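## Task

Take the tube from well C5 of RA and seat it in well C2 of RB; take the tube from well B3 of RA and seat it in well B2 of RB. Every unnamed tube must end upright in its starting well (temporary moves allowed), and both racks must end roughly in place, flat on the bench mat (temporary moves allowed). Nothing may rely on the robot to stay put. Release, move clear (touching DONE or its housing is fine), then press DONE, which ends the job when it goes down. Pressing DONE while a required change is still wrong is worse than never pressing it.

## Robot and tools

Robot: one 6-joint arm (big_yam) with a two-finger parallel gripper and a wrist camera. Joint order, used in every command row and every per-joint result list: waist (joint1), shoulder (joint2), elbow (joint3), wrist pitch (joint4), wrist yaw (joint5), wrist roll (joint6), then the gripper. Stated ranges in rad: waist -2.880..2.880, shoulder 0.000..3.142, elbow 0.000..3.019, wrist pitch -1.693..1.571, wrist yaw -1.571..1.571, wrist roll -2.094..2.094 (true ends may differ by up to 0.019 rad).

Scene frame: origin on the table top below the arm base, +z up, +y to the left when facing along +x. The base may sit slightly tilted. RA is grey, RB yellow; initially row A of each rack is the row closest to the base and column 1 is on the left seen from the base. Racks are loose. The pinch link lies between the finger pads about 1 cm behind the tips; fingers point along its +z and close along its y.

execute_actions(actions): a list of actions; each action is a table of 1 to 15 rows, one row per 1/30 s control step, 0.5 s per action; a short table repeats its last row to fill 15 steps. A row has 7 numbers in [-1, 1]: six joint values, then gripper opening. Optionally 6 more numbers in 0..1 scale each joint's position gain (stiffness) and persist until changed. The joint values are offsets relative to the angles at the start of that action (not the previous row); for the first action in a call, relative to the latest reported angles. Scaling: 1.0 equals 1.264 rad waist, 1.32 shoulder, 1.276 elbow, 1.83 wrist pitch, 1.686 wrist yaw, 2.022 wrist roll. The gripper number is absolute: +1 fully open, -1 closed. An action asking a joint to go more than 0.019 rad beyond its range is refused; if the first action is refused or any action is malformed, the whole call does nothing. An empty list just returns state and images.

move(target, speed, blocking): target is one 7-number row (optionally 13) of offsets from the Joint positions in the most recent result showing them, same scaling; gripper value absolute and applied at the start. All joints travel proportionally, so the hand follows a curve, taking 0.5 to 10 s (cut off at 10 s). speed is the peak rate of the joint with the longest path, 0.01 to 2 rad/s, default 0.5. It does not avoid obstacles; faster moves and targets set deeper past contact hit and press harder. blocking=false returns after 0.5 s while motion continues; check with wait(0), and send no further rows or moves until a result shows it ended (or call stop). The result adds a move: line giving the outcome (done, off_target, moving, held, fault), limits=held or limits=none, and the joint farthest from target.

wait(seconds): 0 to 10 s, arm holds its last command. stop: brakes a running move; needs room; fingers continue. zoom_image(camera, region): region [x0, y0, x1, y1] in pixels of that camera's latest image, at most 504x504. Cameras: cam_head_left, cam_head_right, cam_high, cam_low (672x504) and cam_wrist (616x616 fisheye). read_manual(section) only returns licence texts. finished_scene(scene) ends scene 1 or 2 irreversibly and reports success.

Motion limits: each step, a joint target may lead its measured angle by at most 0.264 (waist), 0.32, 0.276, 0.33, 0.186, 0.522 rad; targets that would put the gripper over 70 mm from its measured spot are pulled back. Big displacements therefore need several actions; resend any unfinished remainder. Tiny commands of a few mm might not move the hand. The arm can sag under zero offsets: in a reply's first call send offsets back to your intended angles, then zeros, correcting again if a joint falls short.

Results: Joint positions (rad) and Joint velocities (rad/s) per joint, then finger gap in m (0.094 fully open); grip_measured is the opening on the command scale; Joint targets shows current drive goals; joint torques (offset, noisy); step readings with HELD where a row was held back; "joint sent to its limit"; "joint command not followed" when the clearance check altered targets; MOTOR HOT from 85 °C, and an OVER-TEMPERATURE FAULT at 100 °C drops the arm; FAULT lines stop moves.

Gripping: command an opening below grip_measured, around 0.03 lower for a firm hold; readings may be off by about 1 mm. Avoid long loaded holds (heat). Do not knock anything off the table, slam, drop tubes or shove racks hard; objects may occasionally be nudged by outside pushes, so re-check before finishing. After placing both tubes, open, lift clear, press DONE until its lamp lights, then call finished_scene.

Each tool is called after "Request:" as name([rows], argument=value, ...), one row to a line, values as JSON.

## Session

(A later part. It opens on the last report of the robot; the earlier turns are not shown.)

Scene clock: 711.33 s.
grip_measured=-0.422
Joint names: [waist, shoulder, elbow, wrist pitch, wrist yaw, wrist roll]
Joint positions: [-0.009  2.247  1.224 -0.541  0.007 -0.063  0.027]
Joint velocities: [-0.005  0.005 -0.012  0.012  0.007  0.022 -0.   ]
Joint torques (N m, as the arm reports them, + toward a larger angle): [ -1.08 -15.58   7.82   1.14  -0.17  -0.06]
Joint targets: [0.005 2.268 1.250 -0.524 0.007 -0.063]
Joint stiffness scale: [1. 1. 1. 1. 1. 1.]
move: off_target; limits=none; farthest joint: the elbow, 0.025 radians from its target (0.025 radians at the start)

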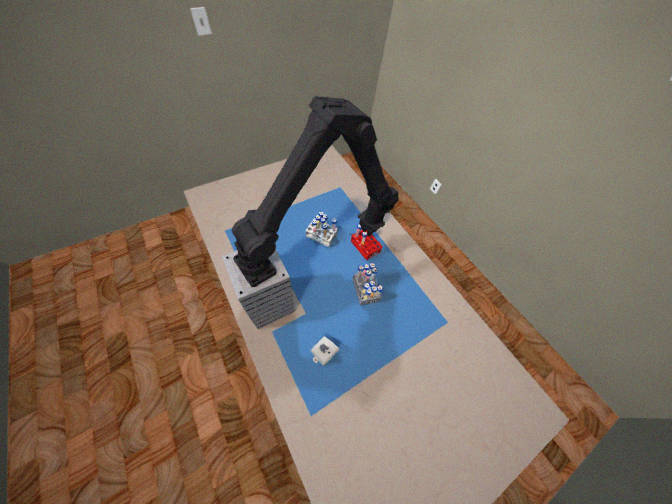

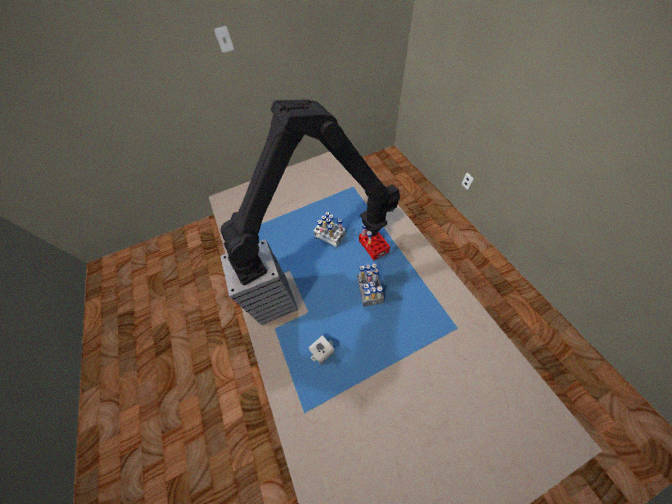

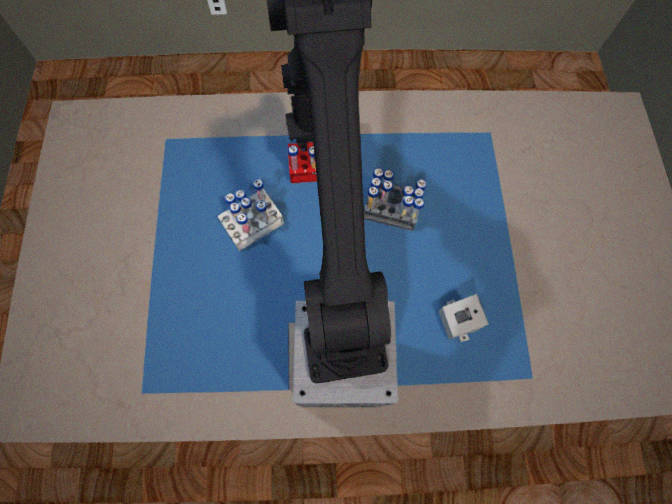

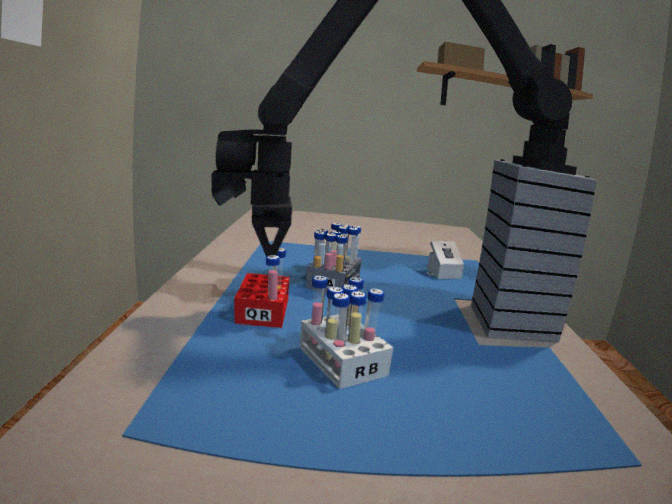

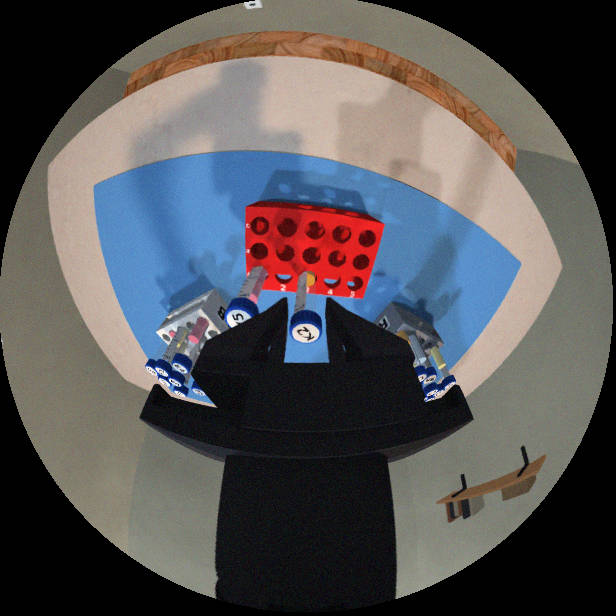

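Request:
move(target=[0,0.014,0.02,-0.018,0,0,-0.42], speed=0.04)

Request:
move(target=[0,0.014,0.02,-0.006,0,0,-0.62])

Request:
move(target=[0,-0.27,0.02,-0.185,0,0,-0.62], speed=0.15)

Scene clock: 718.20 s.
grip_measured=-0.422
Joint names: [waist, shoulder, elbow, wrist pitch, wrist yaw, wrist roll]
Joint positions: [-0.009  2.247  1.224 -0.559  0.007 -0.063  0.027]
Joint velocities: [-0.005 -0.015 -0.002  0.002  0.022  0.051 -0.001]
Joint torques (N m, as the arm reports them, + toward a larger angle): [ -2.44 -15.75   7.57  -0.21  -0.12  -0.03]
Joint targets: [-0.009 2.265 1.250 -0.573 0.007 -0.063]
Joint stiffness scale: [1. 1. 1. 1. 1. 1.]
move: off_target; limits=none; farthest joint: the elbow, 0.025 radians from its target (0.025 radians at the start)

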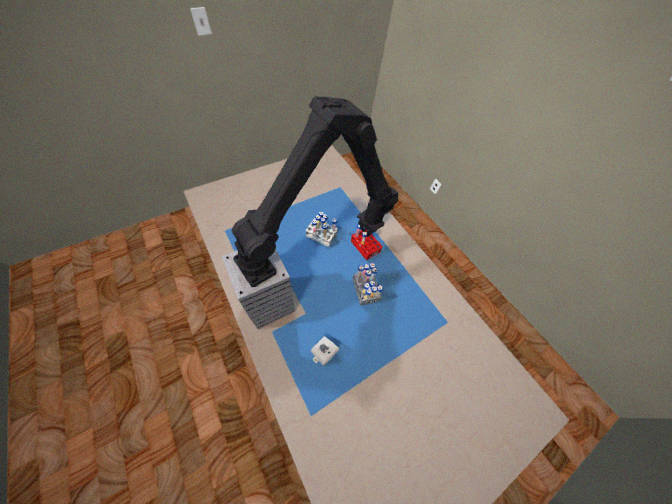

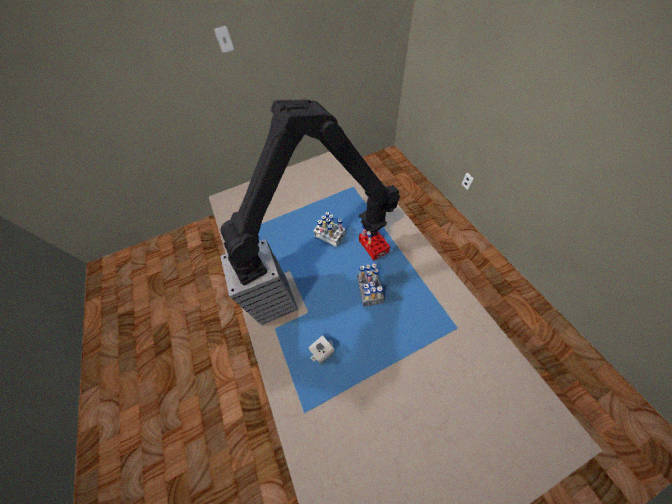

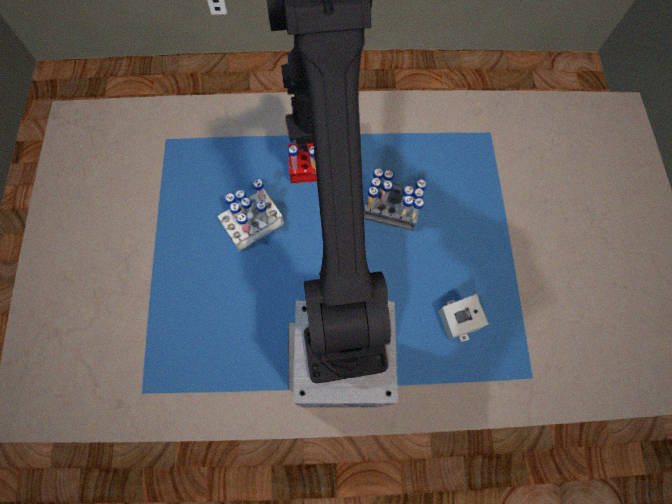

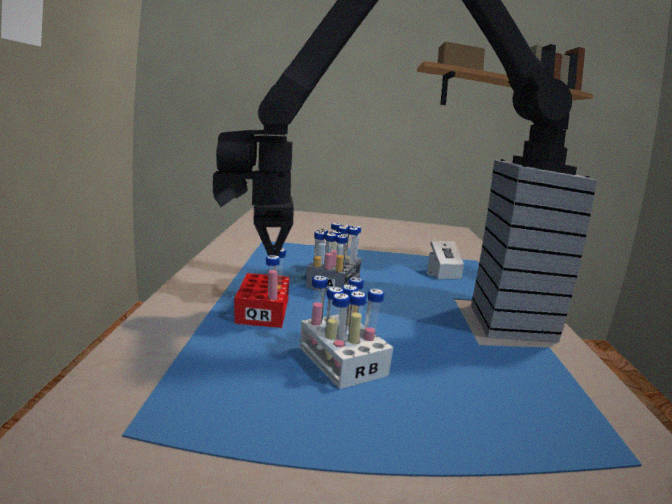

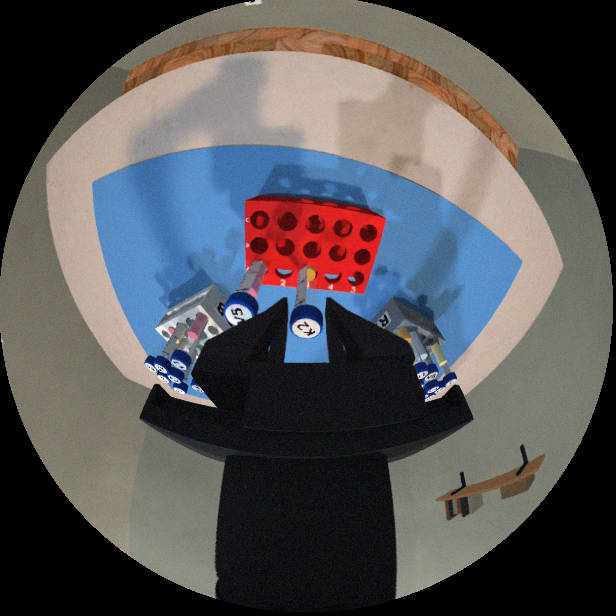

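Scene clock: 718.90 s.
grip_measured=-0.589
Joint names: [waist, shoulder, elbow, wrist pitch, wrist yaw, wrist roll]
Joint positions: [-0.009  2.247  1.224 -0.559  0.007 -0.063  0.019]
Joint velocities: [ 0.005 -0.005 -0.007  0.002  0.037  0.007 -0.001]
Joint torques (N m, as the arm reports them, + toward a larger angle): [ -2.04 -16.07   7.83   0.01  -0.15  -0.01]
Joint targets: [-0.009 2.265 1.250 -0.570 0.007 -0.063]
Joint stiffness scale: [1. 1. 1. 1. 1. 1.]
move: off_target; limits=none; farthest joint: the elbow, 0.025 radians from its target (0.025 radians at the start)

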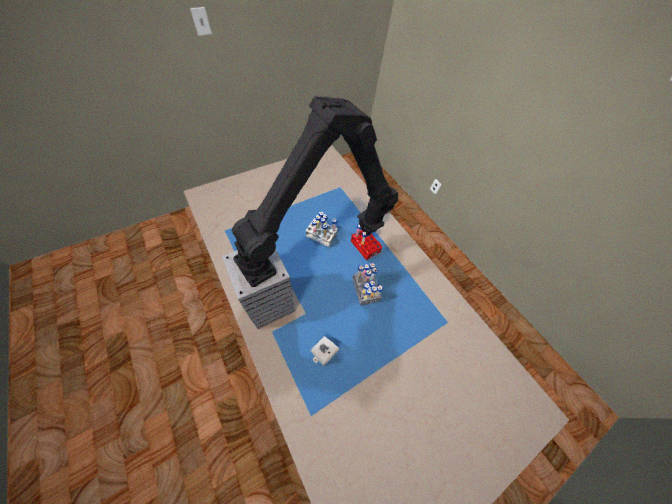

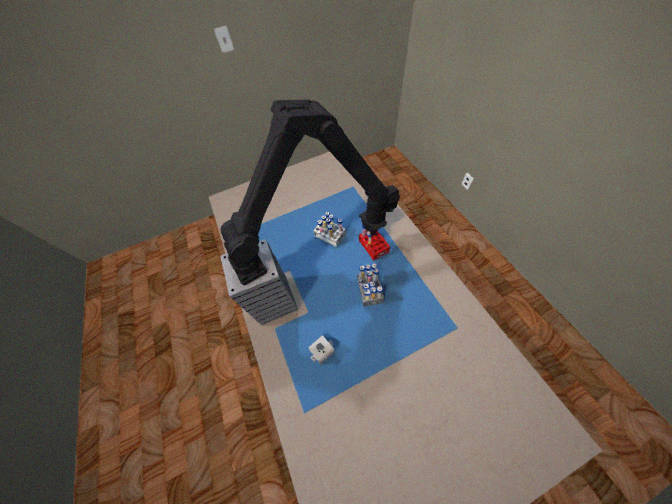

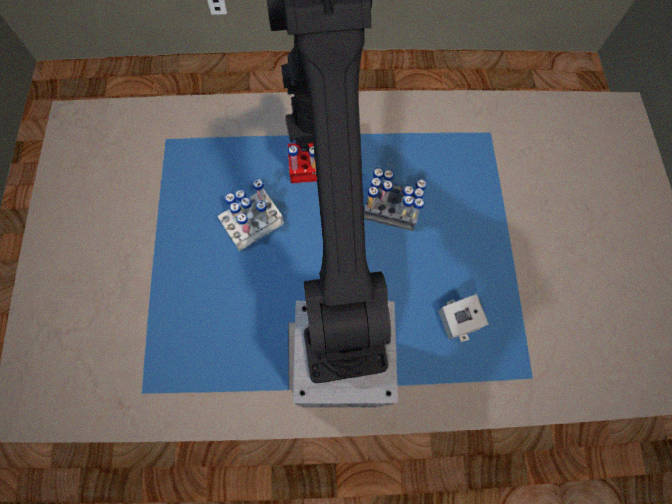

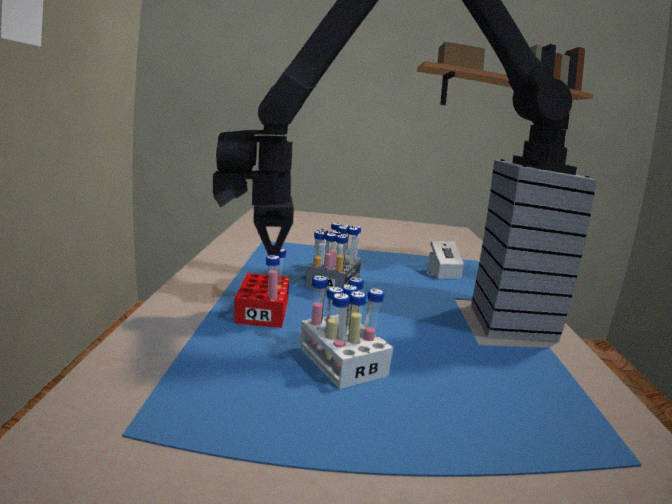

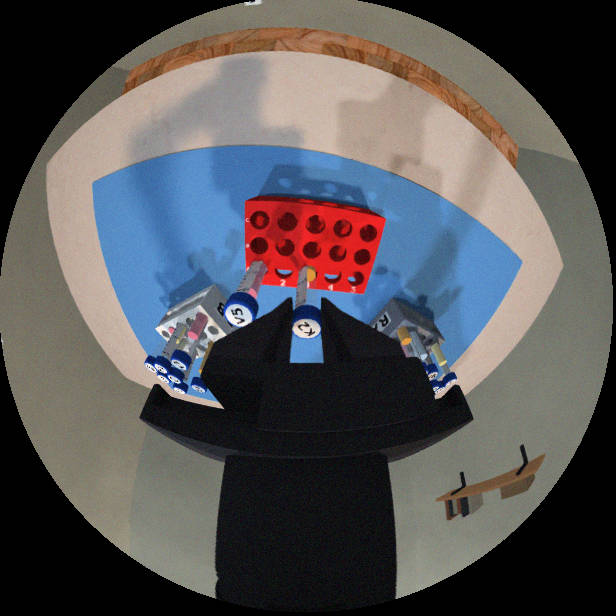

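Scene clock: 721.67 s.
grip_measured=-0.589
Joint names: [waist, shoulder, elbow, wrist pitch, wrist yaw, wrist roll]
Joint positions: [-0.009  1.902  1.224 -0.883  0.007 -0.063  0.019]
Joint velocities: [ 0.005 -0.024 -0.012 -0.007  0.066 -0.051 -0.   ]
Joint torques (N m, as the arm reports them, + toward a larger angle): [ -2.01 -16.79  10.06   0.06  -0.12  -0.02]
Joint targets: [-0.009 1.891 1.250 -0.897 0.007 -0.063]
Joint stiffness scale: [1. 1. 1. 1. 1. 1.]
move: off_target; limits=none; farthest joint: the elbow, 0.025 radians from its target (0.025 radians at the start)

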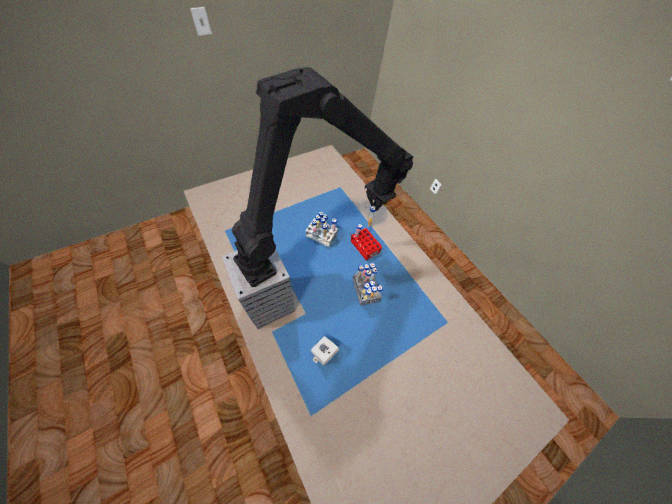

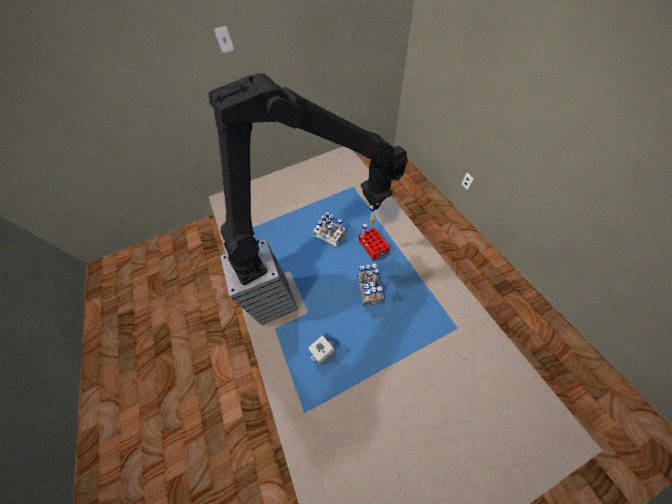

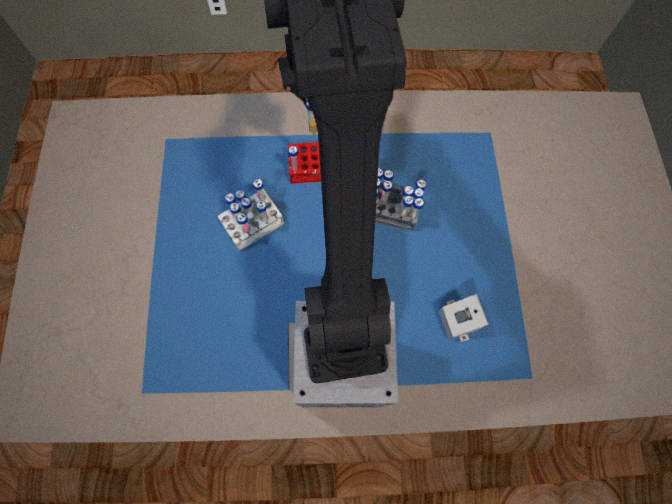

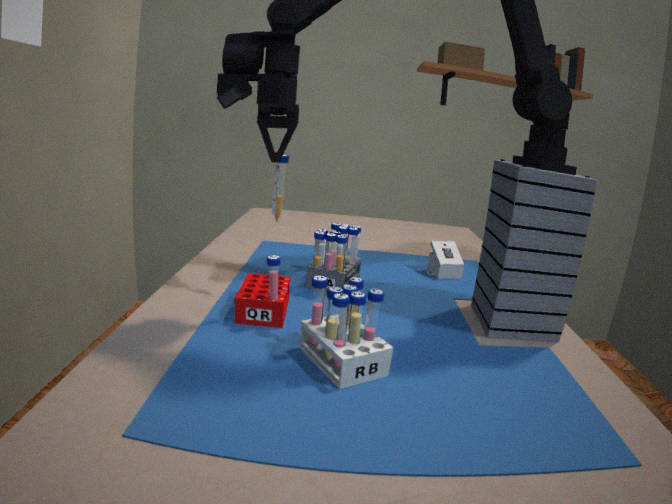

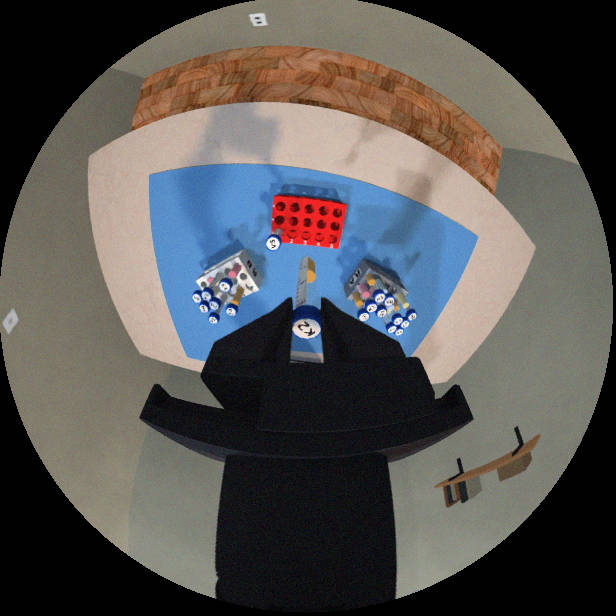

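Request:
move(target=[-0.361,-0.035,-0.117,0.059,0,0.25,-0.62], speed=0.3)

Request:
move(target=[0,0.15,0,0.11,0,0,-0.62], speed=0.1)

Request:
zoom_image(camera="cam_wrist", region=[236,200,376,340])

Request:
zoom_image(camera="cam_low", region=[270,170,400,300])

Scene clock: 731.10 s.
grip_measured=-0.589
Joint names: [waist, shoulder, elbow, wrist pitch, wrist yaw, wrist roll]
Joint positions: [-0.463  1.874  1.078 -0.79   0.007  0.43   0.019]
Joint velocities: [ 0.005  0.005  0.002  0.002  0.022  0.066 -0.   ]
Joint torques (N m, as the arm reports them, + toward a larger angle): [ -2.54 -16.33   7.06   1.04  -0.09   0.14]
Joint targets: [-0.465 1.856 1.075 -0.775 0.007 0.443]
Joint stiffness scale: [1. 1. 1. 1. 1. 1.]
move: done; limits=none; farthest joint: the shoulder, 0.019 radians from its target (0.046 radians at the start)

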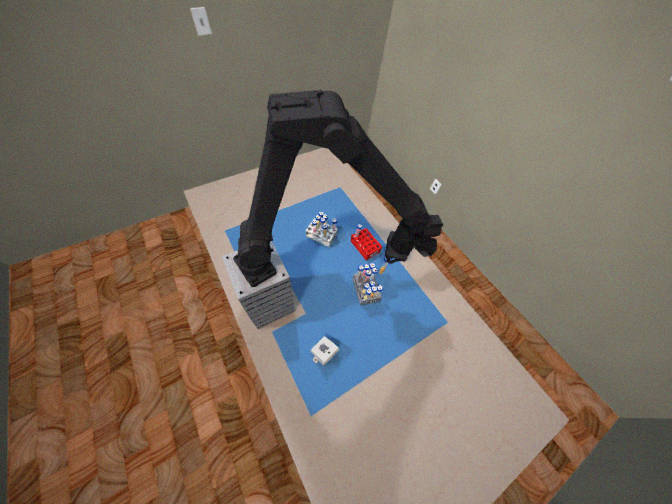

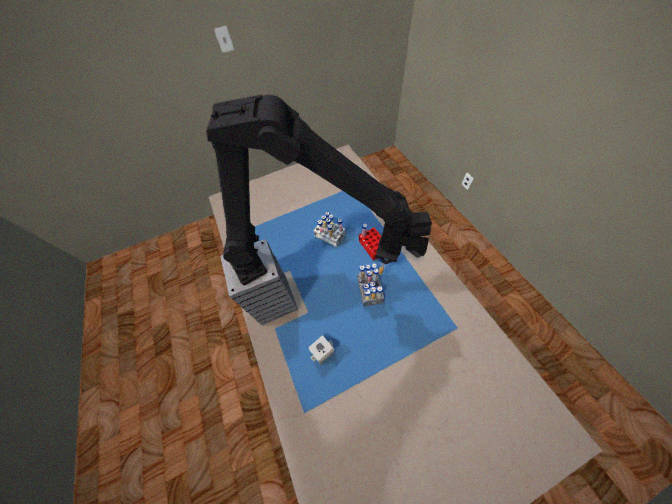

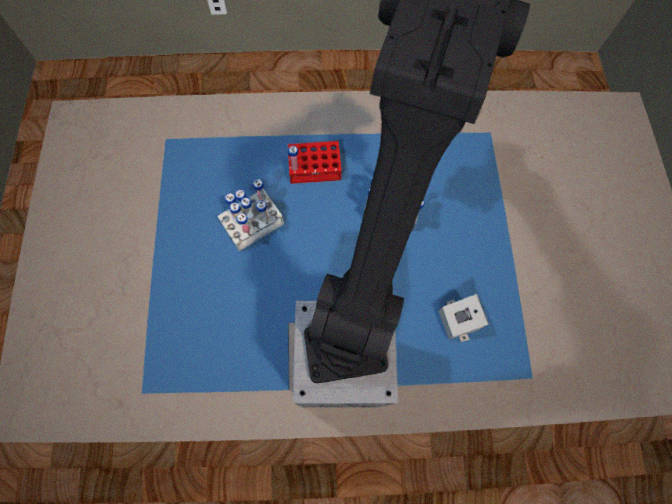

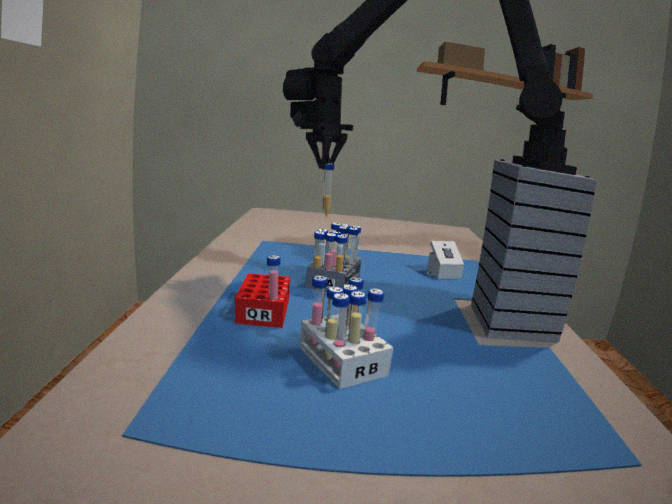

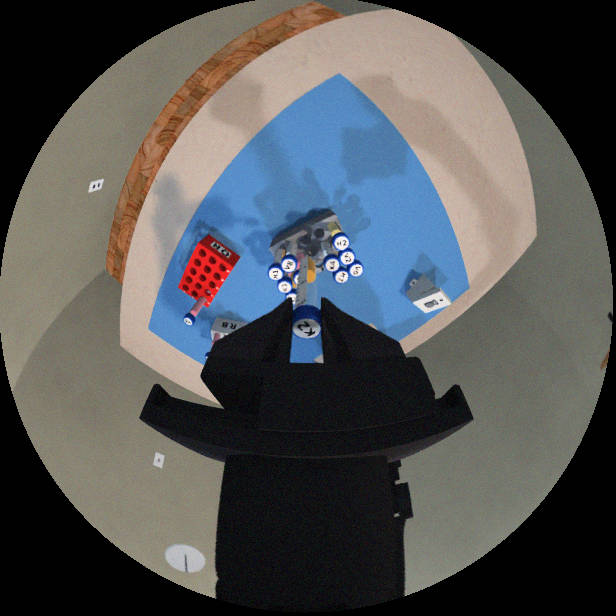

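Scene clock: 733.43 s.
grip_measured=-0.589
Joint names: [waist, shoulder, elbow, wrist pitch, wrist yaw, wrist roll]
Joint positions: [-0.463  2.056  1.078 -0.605  0.007  0.43   0.019]
Joint velocities: [-0.005  0.005 -0.002 -0.002 -0.007  0.022 -0.001]
Joint torques (N m, as the arm reports them, + toward a larger angle): [ -2.36 -14.07   5.78   0.96  -0.1    0.  ]
Joint targets: [-0.463 2.072 1.078 -0.589 0.007 0.430]
Joint stiffness scale: [1. 1. 1. 1. 1. 1.]
move: done; limits=none; farthest joint: the shoulder, 0.016 radians from its target (0.198 radians at the start)

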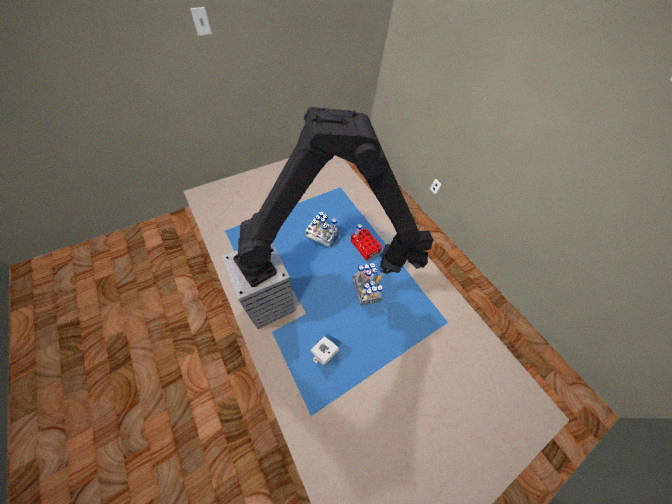

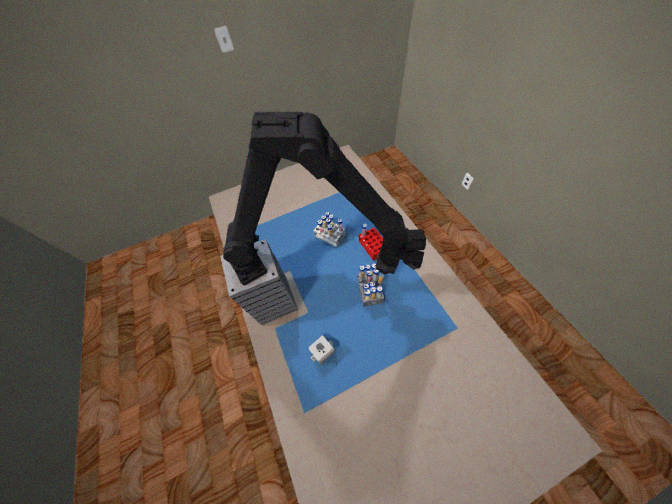

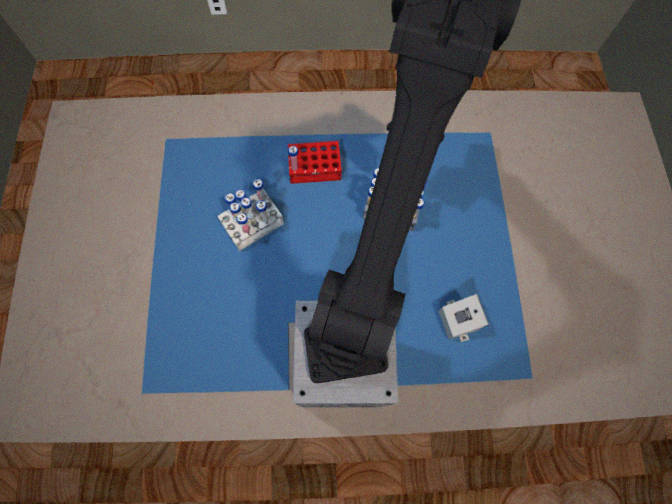

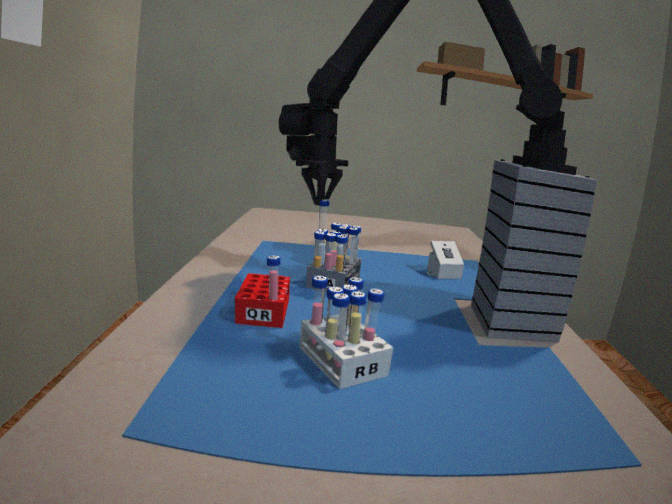

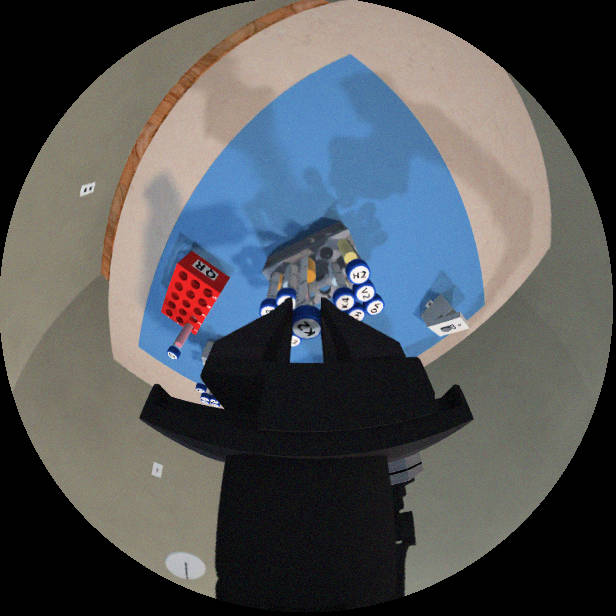

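Region (236, 200, 376, 340) of cam_wrist's 616x616 image, scaled by 3.600, with more detail than that image has.

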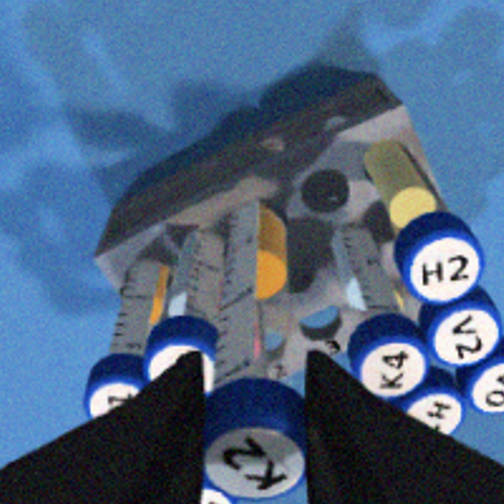

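Region (270, 170, 400, 300) of cam_low's 672x504 image, scaled by 3.877, with more detail than that image has.

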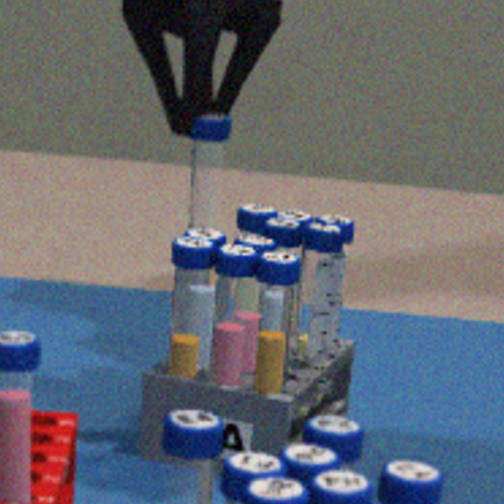

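Request:
move(target=[0,0.06,0,0.04,0,0,-0.62], speed=0.04)

Request:
zoom_image(camera="cam_wrist", region=[236,200,376,340])

Scene clock: 740.40 s.
grip_measured=-0.589
Joint names: [waist, shoulder, elbow, wrist pitch, wrist yaw, wrist roll]
Joint positions: [-0.463  2.093  1.078 -0.552  0.01   0.43   0.019]
Joint velocities: [-0.015 -0.005  0.007 -0.002  0.022 -0.022 -0.   ]
Joint torques (N m, as the arm reports them, + toward a larger angle): [ -2.1  -13.34   5.42   1.13  -0.2    0.01]
Joint targets: [-0.463 2.135 1.078 -0.532 0.007 0.430]
Joint stiffness scale: [1. 1. 1. 1. 1. 1.]
move: off_target; limits=none; farthest joint: the shoulder, 0.042 radians from its target (0.080 radians at the start)

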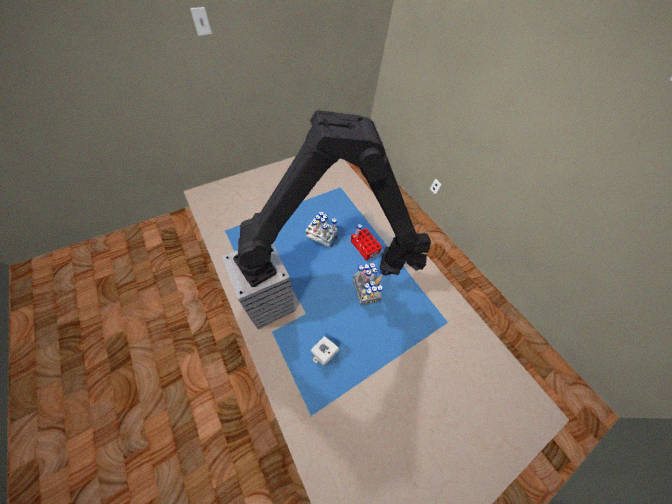

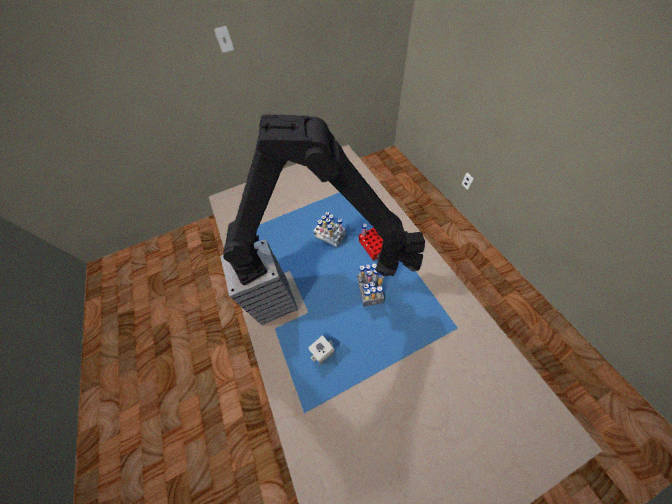

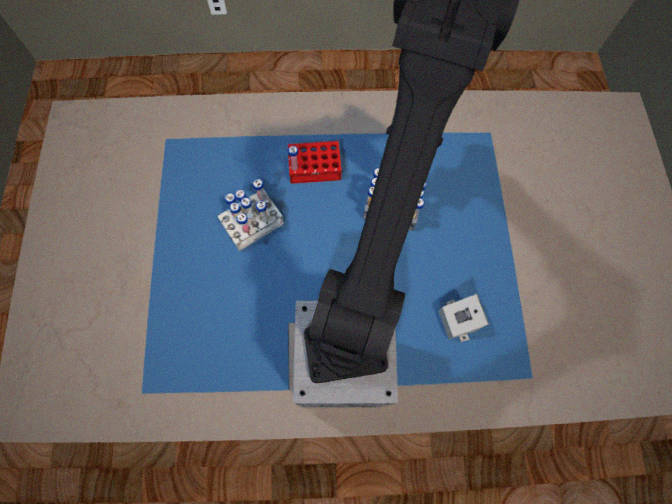

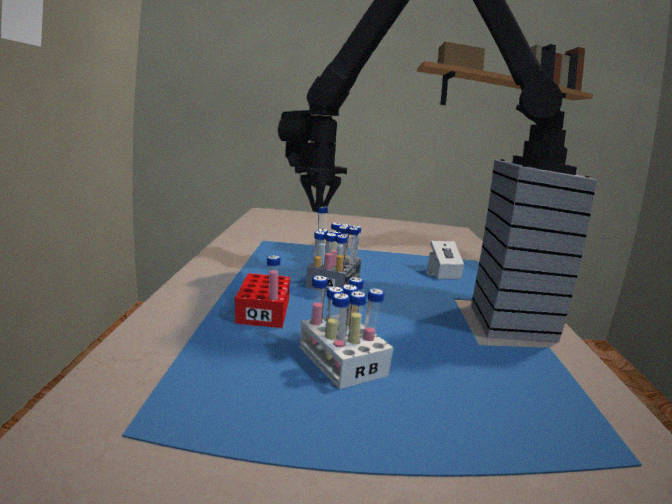

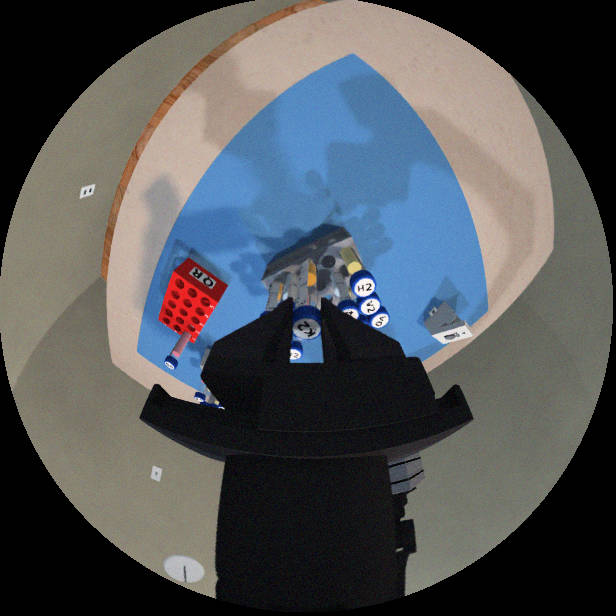

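Region (236, 200, 376, 340) of cam_wrist's 616x616 image, scaled by 3.600, with more detail than that image has.

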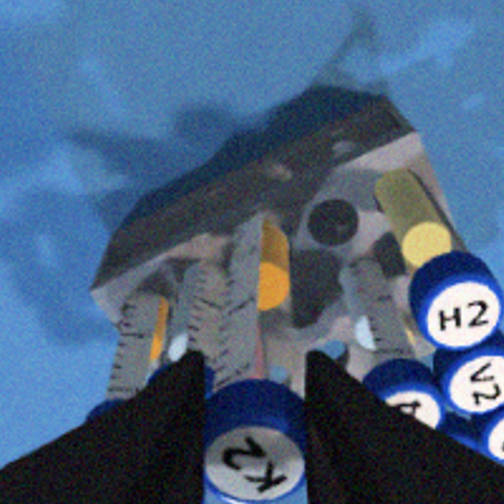

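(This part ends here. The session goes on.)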